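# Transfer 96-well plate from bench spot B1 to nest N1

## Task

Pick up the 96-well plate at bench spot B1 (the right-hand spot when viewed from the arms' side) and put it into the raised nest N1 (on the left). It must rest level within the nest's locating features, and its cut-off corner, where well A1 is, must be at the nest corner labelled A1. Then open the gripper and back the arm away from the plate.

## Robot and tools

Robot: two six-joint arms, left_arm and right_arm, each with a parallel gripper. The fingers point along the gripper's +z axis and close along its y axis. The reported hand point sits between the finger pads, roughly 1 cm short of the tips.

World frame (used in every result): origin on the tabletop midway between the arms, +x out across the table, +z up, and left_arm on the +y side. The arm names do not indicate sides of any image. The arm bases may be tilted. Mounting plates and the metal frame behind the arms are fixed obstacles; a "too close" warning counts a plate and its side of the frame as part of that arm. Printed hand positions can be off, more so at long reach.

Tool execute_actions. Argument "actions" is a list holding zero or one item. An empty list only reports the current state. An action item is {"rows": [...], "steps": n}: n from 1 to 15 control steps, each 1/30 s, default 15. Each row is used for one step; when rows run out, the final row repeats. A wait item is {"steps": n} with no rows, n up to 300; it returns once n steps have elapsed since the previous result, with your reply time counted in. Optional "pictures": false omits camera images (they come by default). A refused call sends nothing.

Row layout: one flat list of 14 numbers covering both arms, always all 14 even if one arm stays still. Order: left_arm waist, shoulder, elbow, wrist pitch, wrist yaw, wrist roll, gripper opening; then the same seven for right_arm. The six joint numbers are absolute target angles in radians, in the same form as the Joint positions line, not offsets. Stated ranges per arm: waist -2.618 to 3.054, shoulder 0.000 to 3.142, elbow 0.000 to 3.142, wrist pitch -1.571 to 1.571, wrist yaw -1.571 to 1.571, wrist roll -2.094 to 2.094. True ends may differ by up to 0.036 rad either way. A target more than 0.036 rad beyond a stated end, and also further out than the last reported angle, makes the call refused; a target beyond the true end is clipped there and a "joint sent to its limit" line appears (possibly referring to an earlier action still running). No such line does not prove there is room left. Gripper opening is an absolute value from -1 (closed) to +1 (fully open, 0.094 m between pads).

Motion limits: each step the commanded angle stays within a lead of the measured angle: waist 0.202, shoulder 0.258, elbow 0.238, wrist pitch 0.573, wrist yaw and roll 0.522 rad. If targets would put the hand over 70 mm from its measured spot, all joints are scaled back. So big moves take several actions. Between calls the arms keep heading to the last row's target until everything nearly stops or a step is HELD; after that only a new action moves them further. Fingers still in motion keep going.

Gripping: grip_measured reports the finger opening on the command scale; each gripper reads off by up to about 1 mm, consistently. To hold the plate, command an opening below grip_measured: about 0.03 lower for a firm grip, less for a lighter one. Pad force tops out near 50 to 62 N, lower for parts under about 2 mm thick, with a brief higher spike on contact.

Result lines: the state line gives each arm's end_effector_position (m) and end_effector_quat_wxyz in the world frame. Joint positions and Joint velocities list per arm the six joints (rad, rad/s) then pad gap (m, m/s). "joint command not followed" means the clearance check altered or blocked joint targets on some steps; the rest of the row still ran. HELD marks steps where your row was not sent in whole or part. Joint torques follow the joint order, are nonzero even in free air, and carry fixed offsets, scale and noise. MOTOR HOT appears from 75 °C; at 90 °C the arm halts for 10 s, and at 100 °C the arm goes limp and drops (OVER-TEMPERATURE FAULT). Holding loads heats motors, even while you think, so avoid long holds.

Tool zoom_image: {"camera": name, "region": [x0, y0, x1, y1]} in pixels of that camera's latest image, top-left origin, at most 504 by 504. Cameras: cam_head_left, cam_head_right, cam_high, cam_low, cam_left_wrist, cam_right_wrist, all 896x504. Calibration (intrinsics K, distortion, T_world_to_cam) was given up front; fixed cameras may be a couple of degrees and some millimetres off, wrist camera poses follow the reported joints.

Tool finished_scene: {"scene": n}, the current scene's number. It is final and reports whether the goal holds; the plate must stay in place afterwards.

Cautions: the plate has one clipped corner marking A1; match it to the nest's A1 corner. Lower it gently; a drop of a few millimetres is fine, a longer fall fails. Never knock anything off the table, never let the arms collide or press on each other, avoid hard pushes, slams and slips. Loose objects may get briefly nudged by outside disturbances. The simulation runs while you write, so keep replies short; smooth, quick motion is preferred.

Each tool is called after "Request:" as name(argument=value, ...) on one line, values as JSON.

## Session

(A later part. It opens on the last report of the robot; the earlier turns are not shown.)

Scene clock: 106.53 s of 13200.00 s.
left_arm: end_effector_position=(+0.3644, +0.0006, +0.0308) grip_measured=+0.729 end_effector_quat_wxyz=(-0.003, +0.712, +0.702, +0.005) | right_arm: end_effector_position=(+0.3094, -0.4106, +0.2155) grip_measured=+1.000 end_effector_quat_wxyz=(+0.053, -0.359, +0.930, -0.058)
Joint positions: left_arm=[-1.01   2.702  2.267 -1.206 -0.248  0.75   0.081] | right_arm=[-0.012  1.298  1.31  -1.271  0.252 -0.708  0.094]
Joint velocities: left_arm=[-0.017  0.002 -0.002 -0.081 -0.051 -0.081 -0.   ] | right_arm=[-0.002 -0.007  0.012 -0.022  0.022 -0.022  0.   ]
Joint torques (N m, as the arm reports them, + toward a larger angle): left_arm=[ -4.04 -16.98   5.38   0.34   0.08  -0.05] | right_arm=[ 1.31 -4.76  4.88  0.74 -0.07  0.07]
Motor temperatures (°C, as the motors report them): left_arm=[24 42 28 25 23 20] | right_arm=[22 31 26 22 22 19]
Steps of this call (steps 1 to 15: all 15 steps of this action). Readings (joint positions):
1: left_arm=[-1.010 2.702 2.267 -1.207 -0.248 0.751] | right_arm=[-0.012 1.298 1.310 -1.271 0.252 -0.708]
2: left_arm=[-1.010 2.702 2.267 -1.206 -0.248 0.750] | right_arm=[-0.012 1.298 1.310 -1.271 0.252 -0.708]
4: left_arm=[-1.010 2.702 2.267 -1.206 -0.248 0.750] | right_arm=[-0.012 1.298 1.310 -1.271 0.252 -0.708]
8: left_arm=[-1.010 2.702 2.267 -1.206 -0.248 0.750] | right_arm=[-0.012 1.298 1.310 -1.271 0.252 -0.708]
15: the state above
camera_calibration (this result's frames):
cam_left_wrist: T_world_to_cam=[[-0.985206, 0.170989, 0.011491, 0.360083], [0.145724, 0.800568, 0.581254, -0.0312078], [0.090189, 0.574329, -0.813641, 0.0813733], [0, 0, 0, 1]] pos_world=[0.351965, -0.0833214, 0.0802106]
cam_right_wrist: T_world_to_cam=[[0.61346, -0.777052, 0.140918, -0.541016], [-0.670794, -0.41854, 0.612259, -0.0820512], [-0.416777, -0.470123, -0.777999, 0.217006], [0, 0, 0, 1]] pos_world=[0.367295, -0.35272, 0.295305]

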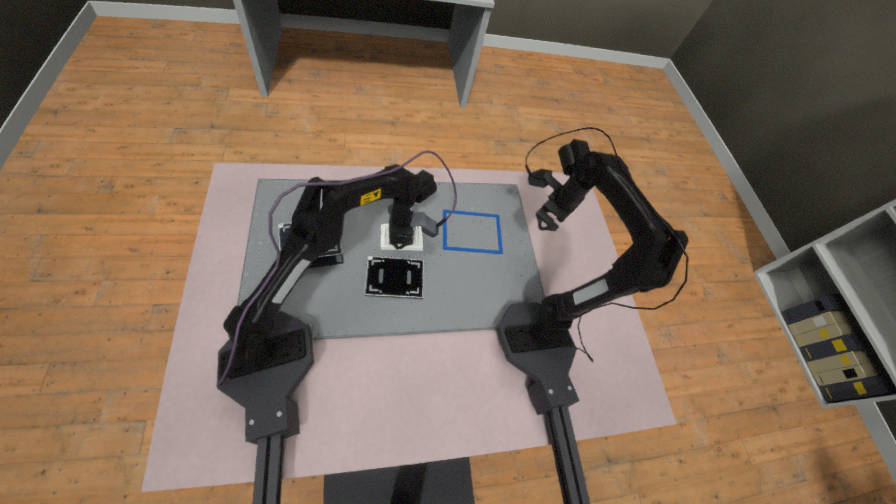

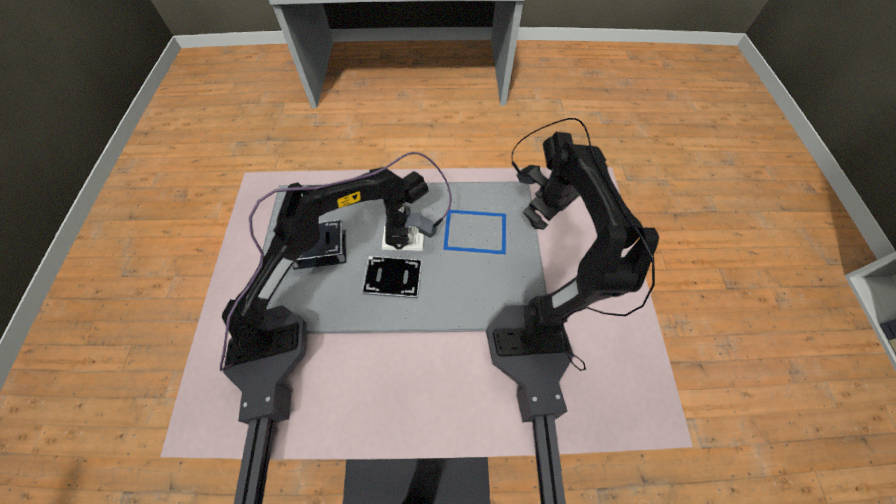

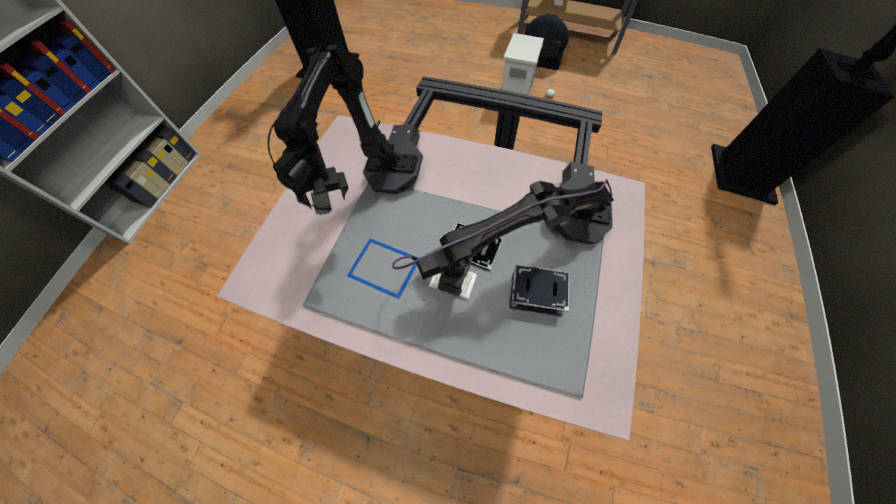

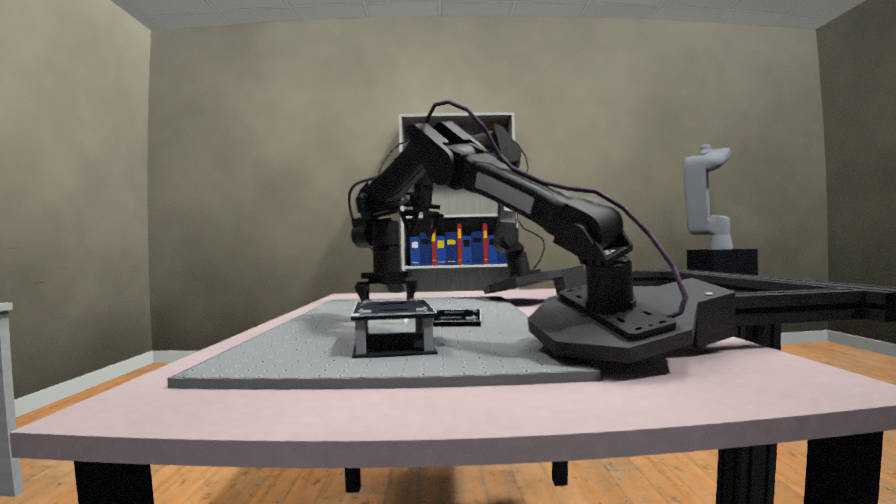

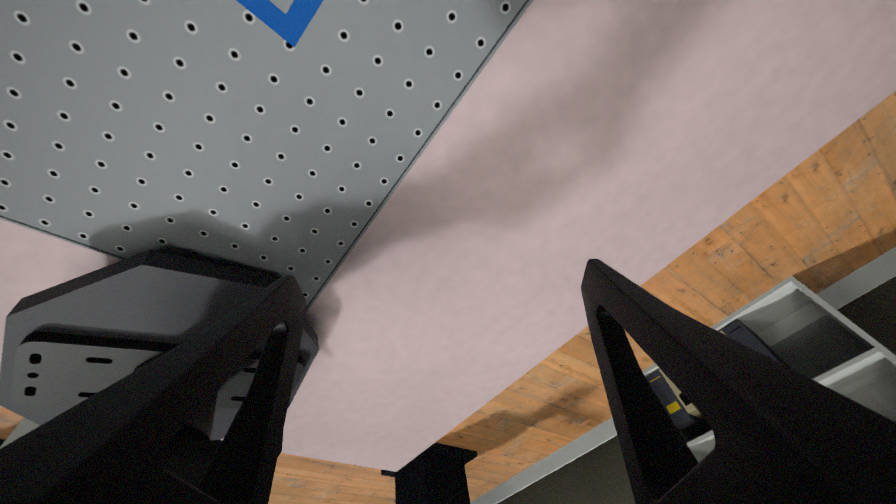

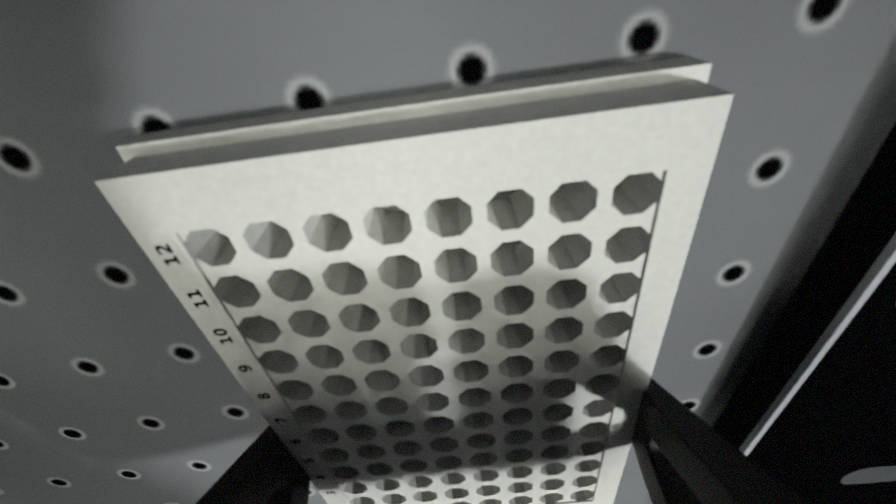

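Request:
execute_actions(actions=[{"rows":[[-1.01,2.68,2.27,-1.21,-0.24,0.75,0.685,0,1.3,1.3,-1.25,0.24,-0.7,1],[-1.01,2.66,2.26,-1.22,-0.24,0.75,0.685,0,1.3,1.3,-1.25,0.24,-0.7,1],[-1.01,2.64,2.26,-1.24,-0.24,0.75,0.685,0,1.3,1.3,-1.25,0.24,-0.7,1],[-1.01,2.61,2.25,-1.26,-0.24,0.75,0.685,0,1.3,1.3,-1.25,0.24,-0.7,1],[-1.01,2.58,2.24,-1.28,-0.24,0.75,0.685,0,1.3,1.3,-1.25,0.24,-0.7,1],[-1.01,2.55,2.23,-1.3,-0.24,0.75,0.685,0,1.3,1.3,-1.25,0.24,-0.7,1],[-1.01,2.52,2.22,-1.32,-0.24,0.75,0.685,0,1.3,1.3,-1.25,0.24,-0.7,1],[-1.01,2.49,2.21,-1.34,-0.24,0.75,0.685,0,1.3,1.3,-1.25,0.24,-0.7,1],[-1.01,2.46,2.2,-1.36,-0.24,0.75,0.685,0,1.3,1.3,-1.25,0.24,-0.7,1],[-1.01,2.43,2.19,-1.38,-0.24,0.75,0.685,0,1.3,1.3,-1.25,0.24,-0.7,1],[-1.01,2.4,2.18,-1.4,-0.24,0.75,0.685,0,1.3,1.3,-1.25,0.24,-0.7,1],[-1.01,2.37,2.16,-1.41,-0.24,0.75,0.685,0,1.3,1.3,-1.25,0.24,-0.7,1],[-1.01,2.34,2.14,-1.42,-0.24,0.75,0.685,0,1.3,1.3,-1.25,0.24,-0.7,1],[-1.01,2.3,2.11,-1.42,-0.24,0.75,0.685,0,1.3,1.3,-1.25,0.24,-0.7,1],[-1.0,2.26,2.07,-1.42,-0.24,0.76,0.685,0,1.3,1.3,-1.25,0.24,-0.7,1]]}], pictures=false)

Request:
execute_actions(actions=[{"rows":[[-0.98,2.22,2.03,-1.41,-0.24,0.78,0.685,0,1.3,1.3,-1.25,0.24,-0.7,1],[-0.96,2.18,1.99,-1.4,-0.24,0.8,0.685,0,1.3,1.3,-1.25,0.24,-0.7,1],[-0.94,2.14,1.95,-1.39,-0.24,0.82,0.685,0,1.3,1.3,-1.25,0.24,-0.7,1],[-0.92,2.1,1.9,-1.38,-0.24,0.84,0.685,0,1.3,1.3,-1.25,0.24,-0.7,1],[-0.9,2.06,1.85,-1.36,-0.24,0.86,0.685,0,1.3,1.3,-1.25,0.24,-0.7,1],[-0.88,2.02,1.8,-1.34,-0.24,0.88,0.685,0,1.3,1.3,-1.25,0.24,-0.7,1],[-0.86,1.98,1.75,-1.32,-0.24,0.9,0.685,0,1.3,1.3,-1.25,0.24,-0.7,1],[-0.84,1.94,1.7,-1.3,-0.24,0.92,0.685,0,1.3,1.3,-1.25,0.24,-0.7,1],[-0.82,1.9,1.65,-1.28,-0.24,0.94,0.685,0,1.3,1.3,-1.25,0.24,-0.7,1],[-0.8,1.87,1.61,-1.26,-0.24,0.96,0.685,0,1.3,1.3,-1.25,0.24,-0.7,1],[-0.78,1.84,1.57,-1.24,-0.24,0.98,0.685,0,1.3,1.3,-1.25,0.24,-0.7,1],[-0.76,1.81,1.53,-1.22,-0.24,1.0,0.685,0,1.3,1.3,-1.25,0.24,-0.7,1],[-0.74,1.79,1.49,-1.2,-0.24,1.01,0.685,0,1.3,1.3,-1.25,0.24,-0.7,1],[-0.72,1.77,1.46,-1.18,-0.24,1.02,0.685,0,1.3,1.3,-1.25,0.24,-0.7,1],[-0.7,1.755,1.43,-1.16,-0.24,1.03,0.685,0,1.3,1.3,-1.25,0.24,-0.7,1]]}], pictures=false)

Request:
execute_actions(actions=[{"rows":[[-0.68,1.745,1.4,-1.14,-0.23,1.043,0.685,0,1.3,1.3,-1.25,0.24,-0.7,1],[-0.66,1.735,1.375,-1.12,-0.23,1.043,0.685,0,1.3,1.3,-1.25,0.24,-0.7,1],[-0.64,1.73,1.35,-1.1,-0.23,1.043,0.685,0,1.3,1.3,-1.25,0.24,-0.7,1],[-0.625,1.73,1.325,-1.08,-0.23,1.043,0.685,0,1.3,1.3,-1.25,0.24,-0.7,1],[-0.61,1.73,1.3,-1.06,-0.23,1.043,0.685,0,1.3,1.3,-1.25,0.24,-0.7,1],[-0.6,1.73,1.28,-1.04,-0.23,1.043,0.685,0,1.3,1.3,-1.25,0.24,-0.7,1],[-0.592,1.73,1.26,-1.025,-0.23,1.043,0.685,0,1.3,1.3,-1.25,0.24,-0.7,1],[-0.586,1.73,1.242,-1.015,-0.23,1.043,0.685,0,1.3,1.3,-1.25,0.24,-0.7,1]]}], pictures=false)

Request:
execute_actions(actions=[{"steps":20}])

Scene clock: 137.27 s of 13200.00 s.
left_arm: end_effector_position=(+0.3615, +0.0510, +0.1612) grip_measured=+0.729 end_effector_quat_wxyz=(+0.038, +0.704, +0.709, +0.003) | right_arm: end_effector_position=(+0.3094, -0.4106, +0.2155) grip_measured=+1.000 end_effector_quat_wxyz=(+0.053, -0.359, +0.930, -0.058)
Joint positions: left_arm=[-1.009  2.336  2.137 -1.356 -0.248  0.751  0.081] | right_arm=[-0.012  1.298  1.31  -1.271  0.252 -0.708  0.094]
Joint velocities: left_arm=[ 0.022 -1.233 -0.755 -0.154  0.007  0.066 -0.   ] | right_arm=[-0.002 -0.012 -0.012  0.037  0.037 -0.007  0.   ]
Joint torques (N m, as the arm reports them, + toward a larger angle): left_arm=[ -2.6  -14.46   4.03   0.06   0.11   0.08] | right_arm=[ 1.3  -4.82  4.79  0.74 -0.11  0.06]
Motor temperatures (°C, as the motors report them): left_arm=[24 46 28 25 23 20] | right_arm=[22 29 26 22 22 19]
Steps of this call (steps 1 to 15: the robot went on to your last target; steps 16 to 90: nothing new was sent; then 27.23 s passed at rest; steps 91 to 105: all 15 steps of this action). Readings (joint positions):
91: left_arm=[-1.010 2.702 2.267 -1.206 -0.248 0.750] | right_arm=[-0.012 1.298 1.310 -1.271 0.252 -0.708]
92: left_arm=[-1.010 2.701 2.267 -1.207 -0.248 0.750] | right_arm=[-0.012 1.298 1.310 -1.271 0.252 -0.708]
94: left_arm=[-1.010 2.690 2.263 -1.213 -0.248 0.750] | right_arm=[-0.012 1.298 1.310 -1.271 0.252 -0.708]
98: left_arm=[-1.010 2.602 2.219 -1.264 -0.248 0.750] | right_arm=[-0.012 1.298 1.310 -1.271 0.252 -0.708]
105: the state above

Scene clock: 137.77 s of 13200.00 s.
left_arm: end_effector_position=(+0.3293, +0.2290, +0.1667) grip_measured=+0.730 end_effector_quat_wxyz=(-0.003, +0.683, +0.731, +0.001) | right_arm: end_effector_position=(+0.3094, -0.4106, +0.2155) grip_measured=+1.000 end_effector_quat_wxyz=(+0.053, -0.359, +0.930, -0.058)
Joint positions: left_arm=[-0.724  1.805  1.491 -1.253 -0.249  0.964  0.081] | right_arm=[-0.012  1.298  1.31  -1.271  0.252 -0.708  0.094]
Joint velocities: left_arm=[ 0.457 -0.632 -0.926  0.535 -0.007  0.418 -0.   ] | right_arm=[-0.002 -0.007 -0.002 -0.051 -0.007 -0.051  0.   ]
Joint torques (N m, as the arm reports them, + toward a larger angle): left_arm=[ -2.73 -10.71   5.14   0.49   0.11   0.09] | right_arm=[ 1.34 -4.76  4.82  0.7  -0.1   0.05]
Motor temperatures (°C, as the motors report them): left_arm=[24 46 28 25 23 20] | right_arm=[22 29 26 22 22 19]
Steps of this call (steps 1 to 15: all 15 steps of this action). Readings (joint positions):
1: left_arm=[-1.007 2.292 2.107 -1.360 -0.247 0.755] | right_arm=[-0.012 1.298 1.310 -1.271 0.252 -0.708]
2: left_arm=[-1.001 2.249 2.072 -1.363 -0.247 0.762] | right_arm=[-0.012 1.298 1.310 -1.271 0.252 -0.708]
4: left_arm=[-0.976 2.166 1.993 -1.365 -0.245 0.784] | right_arm=[-0.012 1.298 1.310 -1.271 0.252 -0.708]
8: left_arm=[-0.880 2.013 1.796 -1.344 -0.245 0.844] | right_arm=[-0.012 1.298 1.310 -1.271 0.252 -0.708]
15: the state above

Scene clock: 138.27 s of 13200.00 s.
left_arm: end_effector_position=(+0.3214, +0.2713, +0.1140) grip_measured=+0.730 end_effector_quat_wxyz=(-0.010, +0.655, +0.755, -0.001) | right_arm: end_effector_position=(+0.3094, -0.4106, +0.2155) grip_measured=+1.000 end_effector_quat_wxyz=(+0.053, -0.359, +0.930, -0.058)
Joint positions: left_arm=[-0.581  1.745  1.244 -1.046 -0.247  1.034  0.081] | right_arm=[-0.012  1.298  1.31  -1.271  0.252 -0.708  0.094]
Joint velocities: left_arm=[ 0.007 -0.017  0.032  0.154  0.007 -0.037 -0.   ] | right_arm=[-0.007 -0.012  0.002  0.051 -0.007 -0.037  0.   ]
Joint torques (N m, as the arm reports them, + toward a larger angle): left_arm=[ -2.61 -10.67   4.98   0.39   0.17   0.07] | right_arm=[ 1.37 -4.81  4.8   0.71 -0.06  0.07]
Motor temperatures (°C, as the motors report them): left_arm=[24 45 28 25 23 20] | right_arm=[22 29 26 22 22 19]
Steps of this call (steps 1 to 15: all 15 steps of this action). Readings (joint positions):
1: left_arm=[-0.708 1.785 1.459 -1.236 -0.249 0.978] | right_arm=[-0.012 1.298 1.310 -1.271 0.252 -0.708]
2: left_arm=[-0.691 1.770 1.431 -1.218 -0.248 0.990] | right_arm=[-0.012 1.298 1.310 -1.271 0.252 -0.708]
4: left_arm=[-0.655 1.750 1.380 -1.180 -0.248 1.007] | right_arm=[-0.012 1.298 1.310 -1.271 0.252 -0.708]
8: left_arm=[-0.595 1.745 1.285 -1.098 -0.247 1.024] | right_arm=[-0.012 1.298 1.310 -1.271 0.252 -0.708]
15: the state above

Scene clock: 138.93 s of 13200.00 s.
left_arm: end_effector_position=(+0.3257, +0.2695, +0.1140) grip_measured=+0.730 end_effector_quat_wxyz=(-0.001, +0.655, +0.756, +0.002) | right_arm: end_effector_position=(+0.3094, -0.4106, +0.2155) grip_measured=+1.000 end_effector_quat_wxyz=(+0.053, -0.359, +0.930, -0.058)
Joint positions: left_arm=[-0.581  1.745  1.244 -1.027 -0.247  1.037  0.081] | right_arm=[-0.012  1.298  1.31  -1.271  0.252 -0.708  0.094]
Joint velocities: left_arm=[ 0.002 -0.007  0.007 -0.066 -0.066 -0.007 -0.001] | right_arm=[-0.012  0.002 -0.002 -0.051  0.007 -0.037  0.   ]
Joint torques (N m, as the arm reports them, + toward a larger angle): left_arm=[ -2.64 -10.61   4.95   0.4    0.19   0.08] | right_arm=[ 1.37 -4.8   4.83  0.72 -0.07  0.09]
Motor temperatures (°C, as the motors report them): left_arm=[24 45 28 25 23 20] | right_arm=[22 29 26 22 22 19]
Steps of this call (steps 1 to 20: the robot went on to your last target). Readings (joint positions):
1: left_arm=[-0.581 1.745 1.244 -1.042 -0.247 1.034] | right_arm=[-0.012 1.298 1.310 -1.271 0.252 -0.708]
2: left_arm=[-0.581 1.745 1.244 -1.038 -0.247 1.035] | right_arm=[-0.012 1.298 1.310 -1.271 0.252 -0.708]
4: left_arm=[-0.581 1.745 1.244 -1.033 -0.247 1.035] | right_arm=[-0.012 1.298 1.310 -1.271 0.252 -0.708]
8: left_arm=[-0.581 1.745 1.244 -1.029 -0.247 1.036] | right_arm=[-0.012 1.298 1.310 -1.271 0.252 -0.708]
20: the state above
camera_calibration (this result's frames):
cam_left_wrist: T_world_to_cam=[[-0.999817, 0.0150856, 0.011793, 0.321767], [0.0191239, 0.817641, 0.575411, -0.251953], [-0.00096203, 0.575531, -0.817779, 0.0279504], [0, 0, 0, 1]] pos_world=[0.326554, 0.185067, 0.164039]
cam_right_wrist: T_world_to_cam=[[0.61346, -0.777052, 0.140918, -0.541016], [-0.670794, -0.41854, 0.612259, -0.0820512], [-0.416777, -0.470123, -0.777999, 0.217006], [0, 0, 0, 1]] pos_world=[0.367295, -0.35272, 0.295305]

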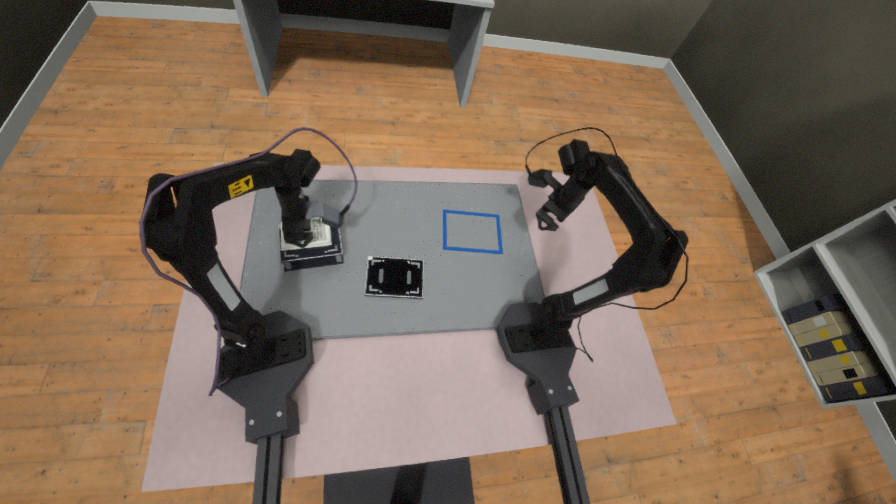

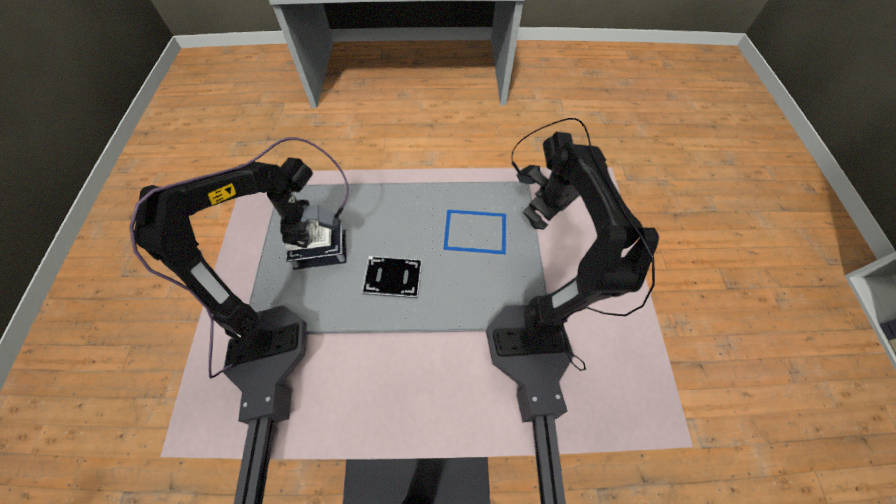

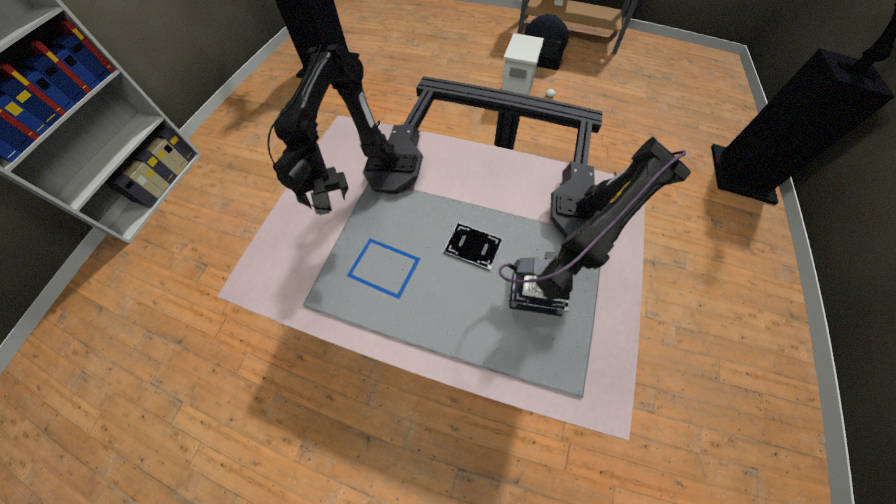

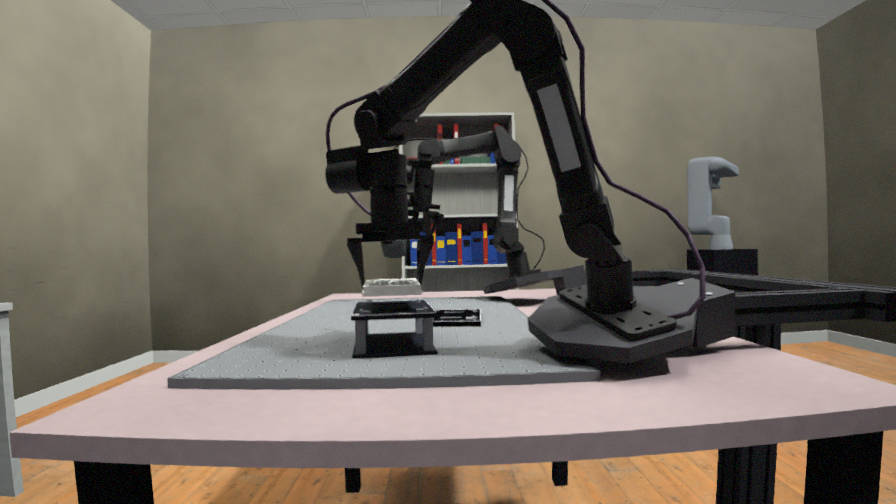

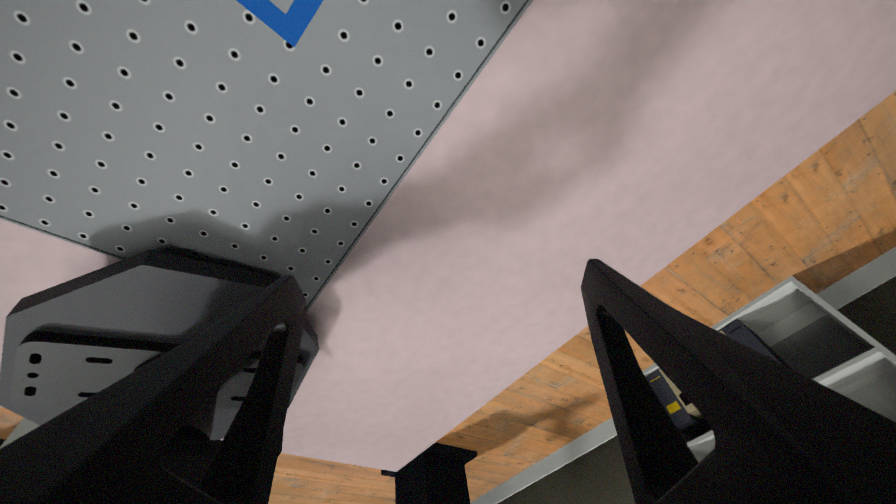

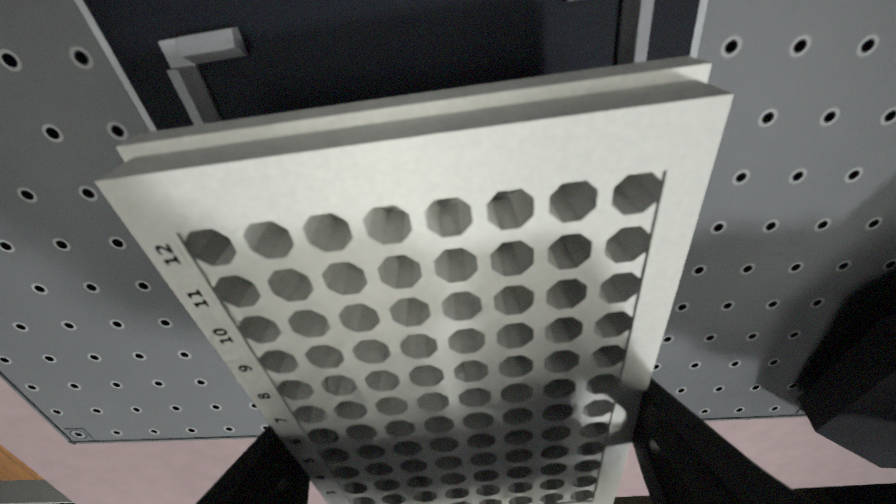

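Request:
execute_actions(actions=[{"rows":[[-0.585,1.783,1.208,-0.953,-0.225,1.04,0.685,0,1.3,1.3,-1.25,0.24,-0.7,1]]}], pictures=false)

Request:
execute_actions(actions=[{"steps":15}])

Scene clock: 147.87 s of 13200.00 s.
left_arm: end_effector_position=(+0.3264, +0.2640, +0.0968) grip_measured=+0.730 end_effector_quat_wxyz=(-0.003, +0.655, +0.756, -0.000) | right_arm: end_effector_position=(+0.3094, -0.4106, +0.2155) grip_measured=+1.000 end_effector_quat_wxyz=(+0.053, -0.359, +0.930, -0.058)
Joint positions: left_arm=[-0.581  1.781  1.215 -0.967 -0.243  1.037  0.081] | right_arm=[-0.012  1.298  1.31  -1.271  0.252 -0.708  0.094]
Joint velocities: left_arm=[-0.002 -0.012 -0.017  0.11   0.037  0.007  0.001] | right_arm=[-0.022 -0.007 -0.012 -0.066  0.007 -0.051  0.   ]
Joint torques (N m, as the arm reports them, + toward a larger angle): left_arm=[-2.57 -9.4   4.53  0.39  0.21  0.05] | right_arm=[ 1.36 -4.82  4.84  0.72 -0.09  0.08]
Motor temperatures (°C, as the motors report them): left_arm=[24 42 28 25 23 20] | right_arm=[22 28 26 22 22 19]
Steps of this call (steps 1 to 15: the robot went on to your last target; steps 16 to 90: nothing new was sent; then 5.43 s passed at rest; steps 91 to 105: all 15 steps of this action). Readings (joint positions):
91: left_arm=[-0.581 1.747 1.240 -1.018 -0.246 1.037] | right_arm=[-0.012 1.298 1.310 -1.271 0.252 -0.708]
92: left_arm=[-0.581 1.750 1.235 -1.006 -0.246 1.037] | right_arm=[-0.012 1.298 1.310 -1.271 0.252 -0.708]
94: left_arm=[-0.581 1.764 1.226 -0.989 -0.245 1.037] | right_arm=[-0.012 1.298 1.310 -1.271 0.252 -0.708]
98: left_arm=[-0.581 1.781 1.215 -0.976 -0.244 1.037] | right_arm=[-0.012 1.298 1.310 -1.271 0.252 -0.708]
105: the state above

Scene clock: 148.37 s of 13200.00 s.
left_arm: end_effector_position=(+0.3268, +0.2638, +0.0968) grip_measured=+0.730 end_effector_quat_wxyz=(-0.002, +0.655, +0.756, -0.000) | right_arm: end_effector_position=(+0.3094, -0.4106, +0.2155) grip_measured=+1.000 end_effector_quat_wxyz=(+0.053, -0.359, +0.930, -0.058)
Joint positions: left_arm=[-0.581  1.781  1.215 -0.965 -0.243  1.037  0.081] | right_arm=[-0.012  1.298  1.31  -1.271  0.252 -0.708  0.094]
Joint velocities: left_arm=[-0.007 -0.017 -0.007  0.037  0.007 -0.007  0.   ] | right_arm=[ 0.002 -0.012 -0.007  0.037  0.007  0.022  0.   ]
Joint torques (N m, as the arm reports them, + toward a larger angle): left_arm=[-2.6  -9.39  4.52  0.41  0.21  0.05] | right_arm=[ 1.38 -4.77  4.81  0.72 -0.1   0.06]
Motor temperatures (°C, as the motors report them): left_arm=[24 42 28 25 23 20] | right_arm=[22 28 26 22 22 19]
Steps of this call (steps 1 to 15: the robot went on to your last target). Readings (joint positions):
1: left_arm=[-0.581 1.781 1.215 -0.966 -0.243 1.037] | right_arm=[-0.012 1.298 1.310 -1.271 0.252 -0.708]
2: left_arm=[-0.581 1.781 1.215 -0.966 -0.243 1.037] | right_arm=[-0.012 1.298 1.310 -1.271 0.252 -0.708]
4: left_arm=[-0.581 1.781 1.215 -0.965 -0.243 1.037] | right_arm=[-0.012 1.298 1.310 -1.271 0.252 -0.708]
8: left_arm=[-0.581 1.781 1.215 -0.965 -0.243 1.037] | right_arm=[-0.012 1.298 1.310 -1.271 0.252 -0.708]
15: the state above
All arms were judged still, so your last target was given up. Only a new action makes them travel on or press farther. Fingers that are still opening or closing keep moving.
camera_calibration (this result's frames):
cam_left_wrist: T_world_to_cam=[[-0.999756, 0.0157454, 0.0154643, 0.32265], [0.0217684, 0.818885, 0.573545, -0.238446], [-0.00363283, 0.573742, -0.819028, 0.0186742], [0, 0, 0, 1]] pos_world=[0.32783, 0.179465, 0.147065]
cam_right_wrist: T_world_to_cam=[[0.61346, -0.777052, 0.140918, -0.541016], [-0.670794, -0.41854, 0.612259, -0.0820512], [-0.416777, -0.470123, -0.777999, 0.217006], [0, 0, 0, 1]] pos_world=[0.367295, -0.35272, 0.295305]

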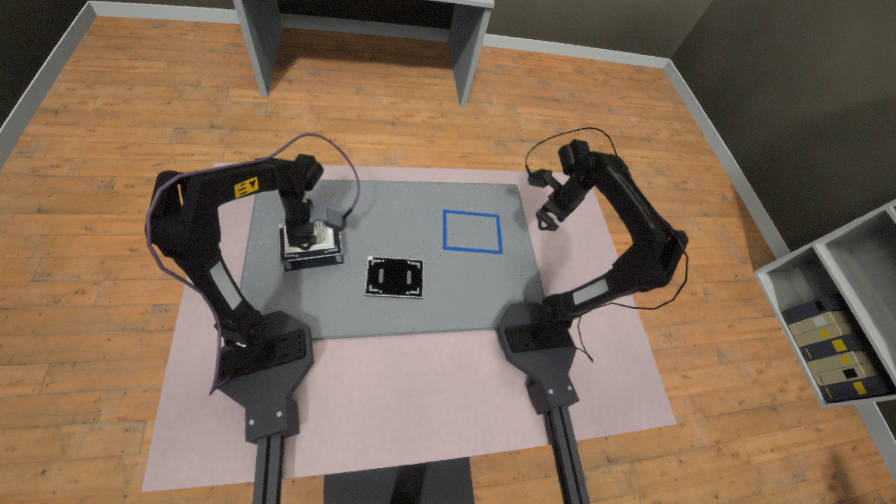

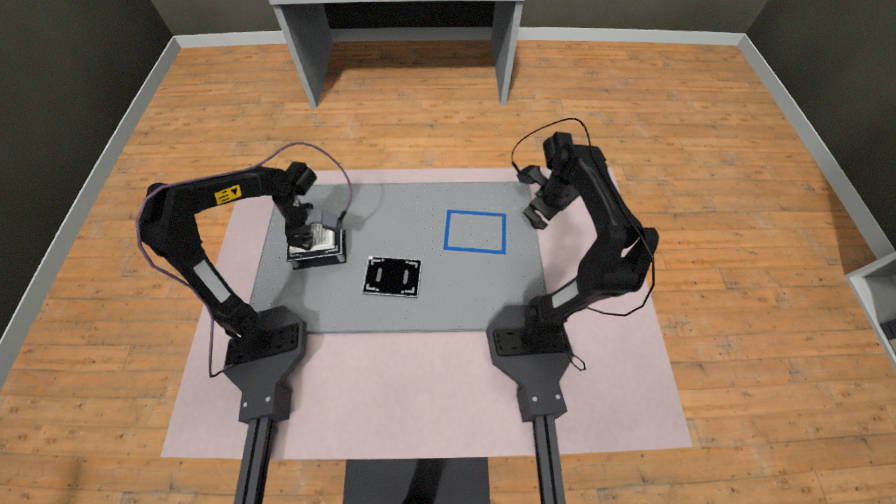

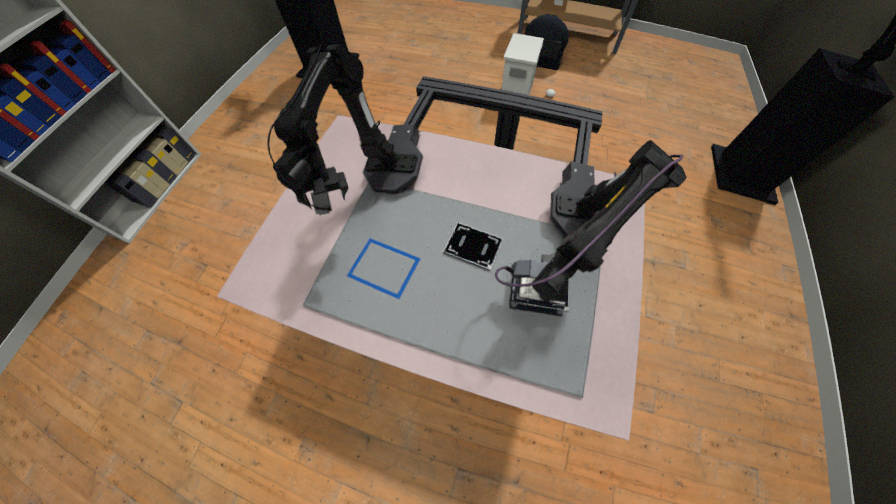

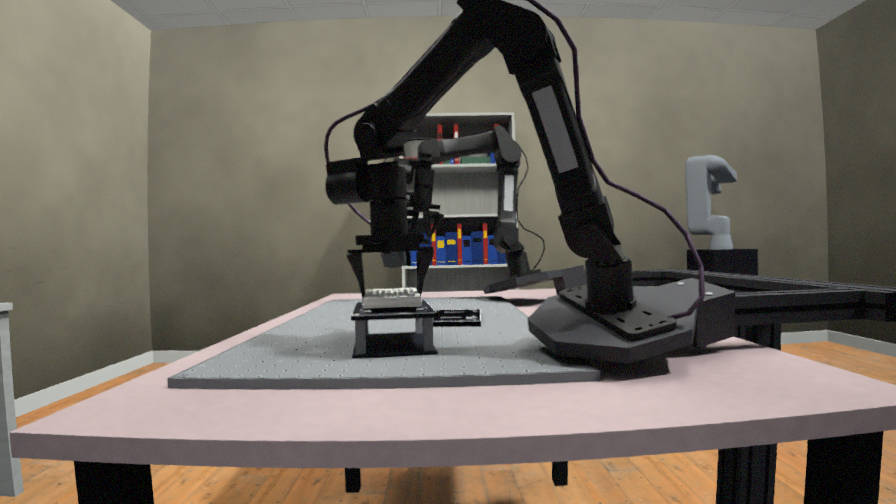

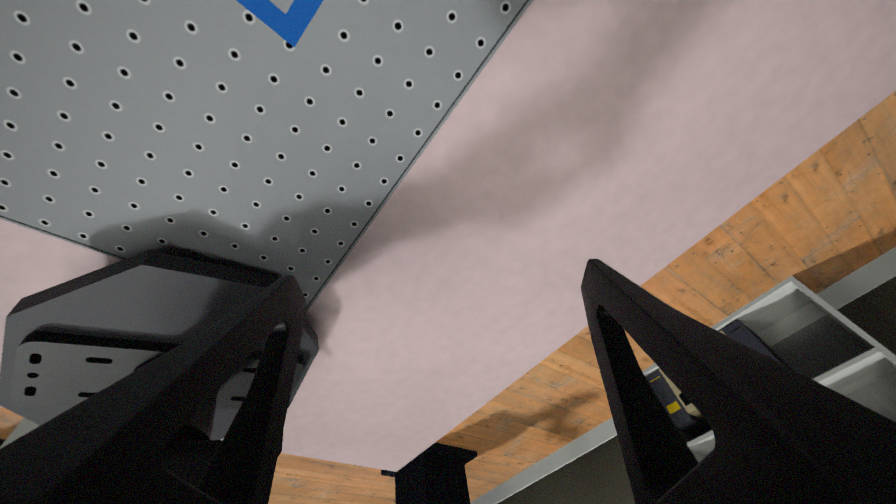

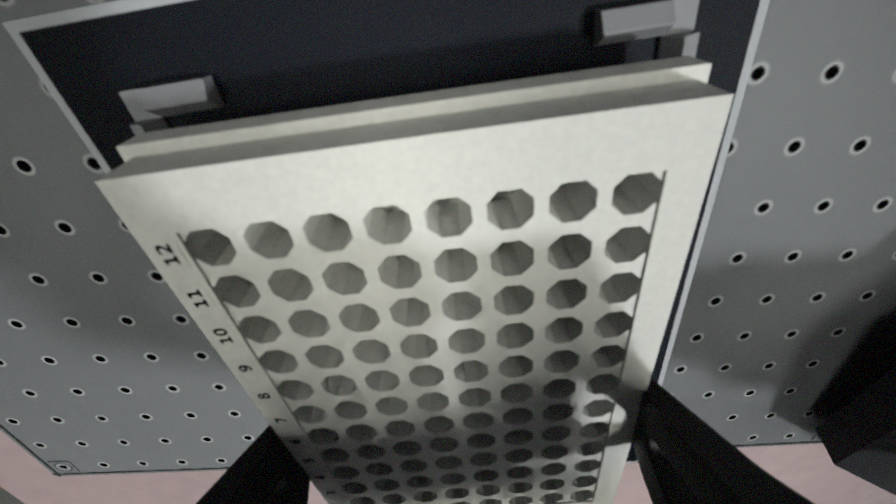

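Request:
execute_actions(actions=[{"rows":[[-0.585,1.797,1.22,-0.948,-0.235,0.998,0.685,0,1.3,1.3,-1.25,0.24,-0.7,1]]}], pictures=false)

Request:
execute_actions(actions=[{"steps":10}])

Request:
zoom_image(camera="cam_low", region=[340, 260, 450, 330])

Scene clock: 158.77 s of 13200.00 s.
left_arm: end_effector_position=(+0.3279, +0.2634, +0.0968) grip_measured=+0.730 end_effector_quat_wxyz=(-0.000, +0.642, +0.766, +0.001) | right_arm: end_effector_position=(+0.3094, -0.4106, +0.2155) grip_measured=+1.000 end_effector_quat_wxyz=(+0.053, -0.359, +0.930, -0.058)
Joint positions: left_arm=[-0.581  1.781  1.215 -0.96  -0.243  1.005  0.081] | right_arm=[-0.012  1.298  1.31  -1.271  0.252 -0.708  0.094]
Joint velocities: left_arm=[ 0.022  0.002 -0.007 -0.037  0.066  0.066 -0.001] | right_arm=[-0.007  0.007 -0.012 -0.037  0.007 -0.022  0.   ]
Joint torques (N m, as the arm reports them, + toward a larger angle): left_arm=[-2.62 -8.23  5.27  0.42  0.1  -0.06] | right_arm=[ 1.44 -4.88  4.82  0.73 -0.1   0.05]
Motor temperatures (°C, as the motors report them): left_arm=[24 39 28 25 23 20] | right_arm=[22 28 26 22 22 19]
Steps of this call (steps 1 to 90: nothing new was sent; then 6.90 s passed at rest; steps 91 to 105: all 15 steps of this action). Readings (joint positions):
91: left_arm=[-0.581 1.781 1.215 -0.964 -0.243 1.031] | right_arm=[-0.012 1.298 1.310 -1.271 0.252 -0.708]
92: left_arm=[-0.581 1.781 1.215 -0.964 -0.243 1.026] | right_arm=[-0.012 1.298 1.310 -1.271 0.252 -0.708]
94: left_arm=[-0.581 1.781 1.215 -0.962 -0.243 1.018] | right_arm=[-0.012 1.298 1.310 -1.271 0.252 -0.708]
98: left_arm=[-0.581 1.781 1.215 -0.960 -0.243 1.010] | right_arm=[-0.012 1.298 1.310 -1.271 0.252 -0.708]
105: the state above

Scene clock: 159.10 s of 13200.00 s.
left_arm: end_effector_position=(+0.3279, +0.2634, +0.0968) grip_measured=+0.730 end_effector_quat_wxyz=(-0.000, +0.642, +0.767, +0.001) | right_arm: end_effector_position=(+0.3094, -0.4106, +0.2155) grip_measured=+1.000 end_effector_quat_wxyz=(+0.053, -0.359, +0.930, -0.058)
Joint positions: left_arm=[-0.581  1.781  1.215 -0.96  -0.243  1.004  0.081] | right_arm=[-0.012  1.298  1.31  -1.271  0.252 -0.708  0.094]
Joint velocities: left_arm=[ 0.027  0.012  0.012 -0.081  0.007  0.007 -0.   ] | right_arm=[-0.022 -0.007  0.007 -0.066 -0.037  0.066  0.   ]
Joint torques (N m, as the arm reports them, + toward a larger angle): left_arm=[-2.6  -8.24  5.3   0.41  0.11 -0.06] | right_arm=[ 1.24 -4.65  4.83  0.72 -0.06  0.09]
Motor temperatures (°C, as the motors report them): left_arm=[24 39 28 25 23 20] | right_arm=[22 28 26 22 22 19]
Steps of this call (steps 1 to 10: the robot went on to your last target). Readings (joint positions):
1: left_arm=[-0.581 1.781 1.215 -0.960 -0.243 1.005] | right_arm=[-0.012 1.298 1.310 -1.271 0.252 -0.708]
2: left_arm=[-0.581 1.781 1.215 -0.960 -0.243 1.005] | right_arm=[-0.012 1.298 1.310 -1.271 0.252 -0.708]
4: left_arm=[-0.581 1.781 1.215 -0.960 -0.243 1.005] | right_arm=[-0.012 1.298 1.310 -1.271 0.252 -0.708]
8: left_arm=[-0.581 1.781 1.215 -0.960 -0.243 1.004] | right_arm=[-0.012 1.298 1.310 -1.271 0.252 -0.708]
10: the state above
camera_calibration (this result's frames):
cam_left_wrist: T_world_to_cam=[[-0.999779, -0.0177504, 0.0112972, 0.332919], [-0.00809362, 0.820057, 0.572224, -0.228509], [-0.0194216, 0.572006, -0.82002, 0.024649], [0, 0, 0, 1]] pos_world=[0.331475, 0.1792, 0.14721]
cam_right_wrist: T_world_to_cam=[[0.61346, -0.777052, 0.140918, -0.541016], [-0.670794, -0.41854, 0.612259, -0.0820512], [-0.416777, -0.470123, -0.777999, 0.217006], [0, 0, 0, 1]] pos_world=[0.367295, -0.35272, 0.295305]

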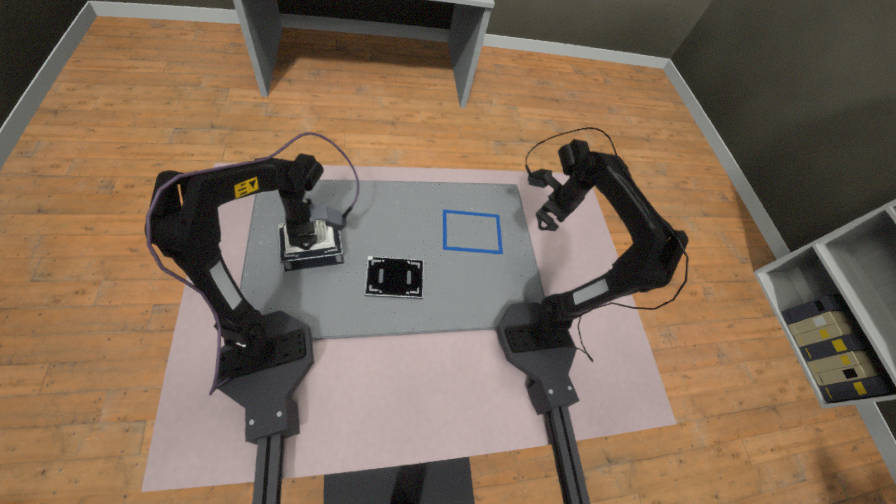

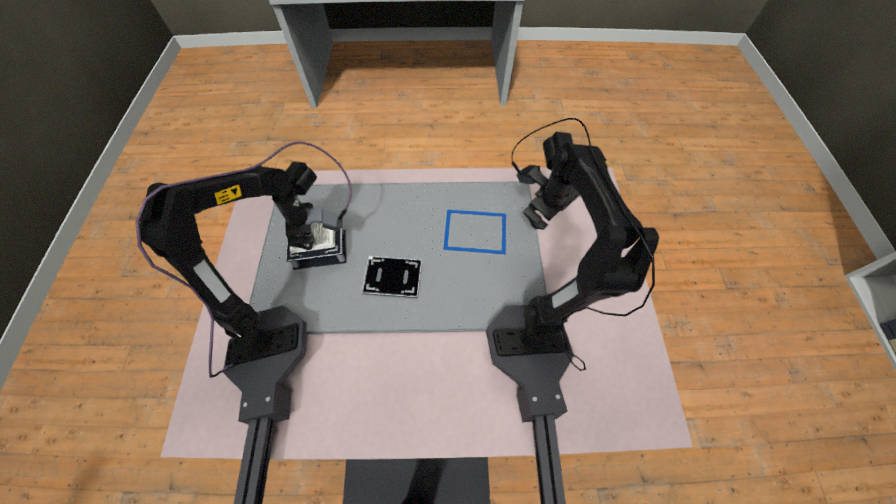

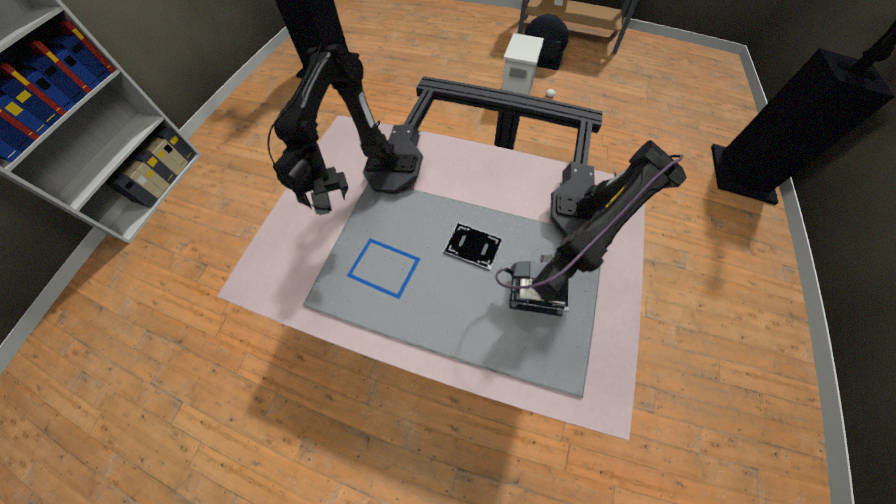

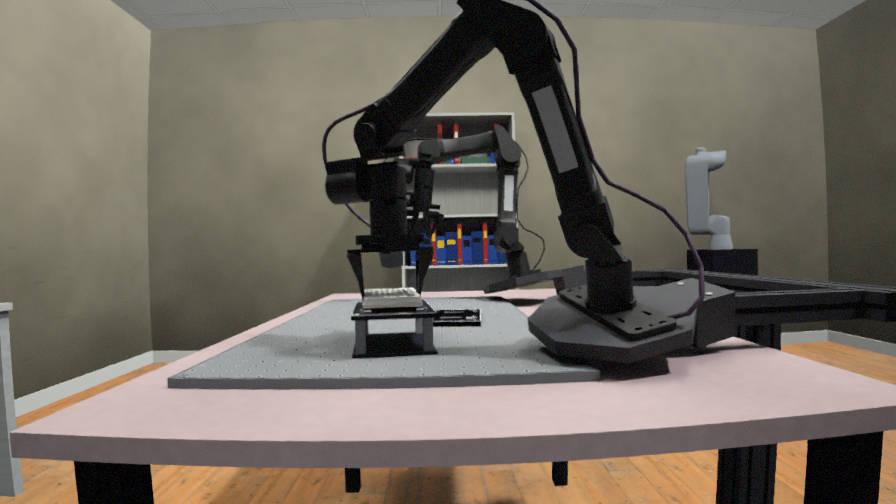

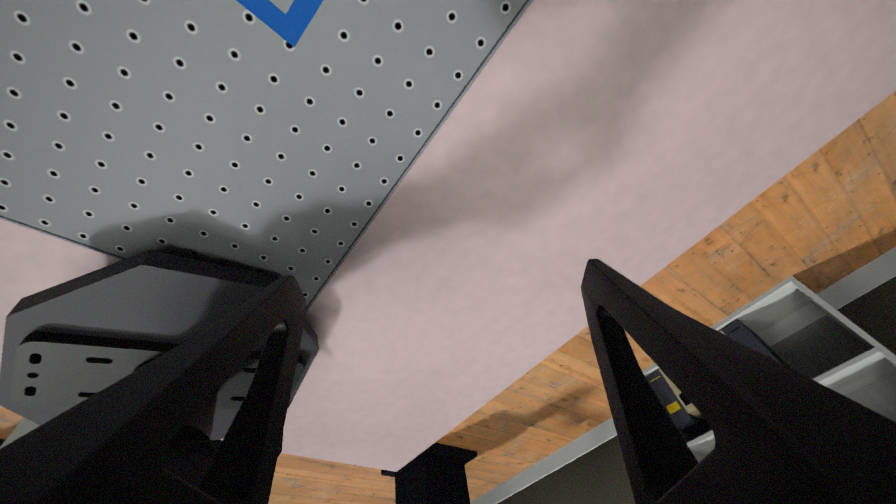

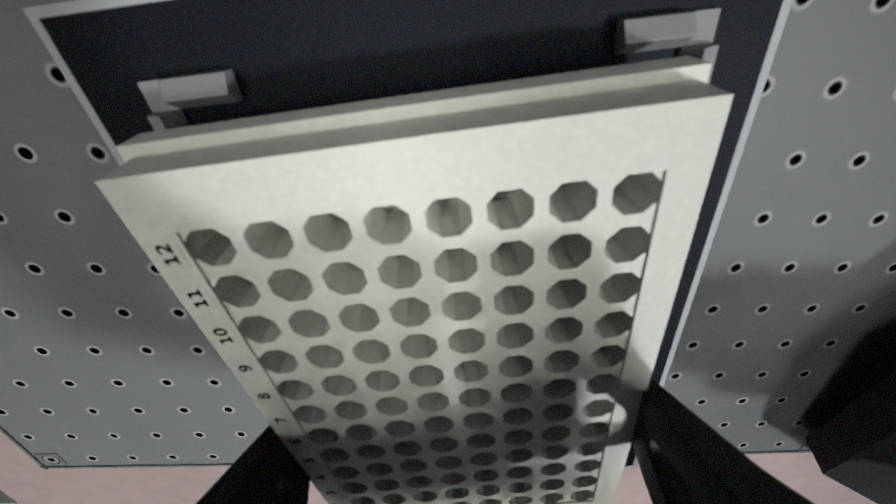

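Region (340, 260, 450, 330) of cam_low's 896x504 image, scaled by 4.582, with more detail than that image has; it fills the top 321 rows of this view, and the rest is white.

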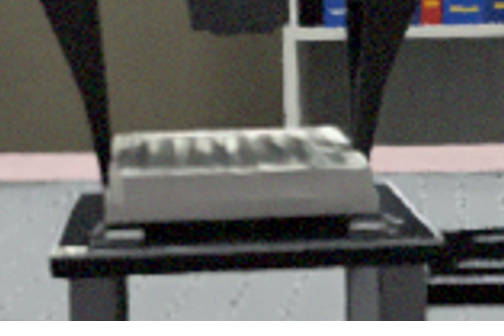

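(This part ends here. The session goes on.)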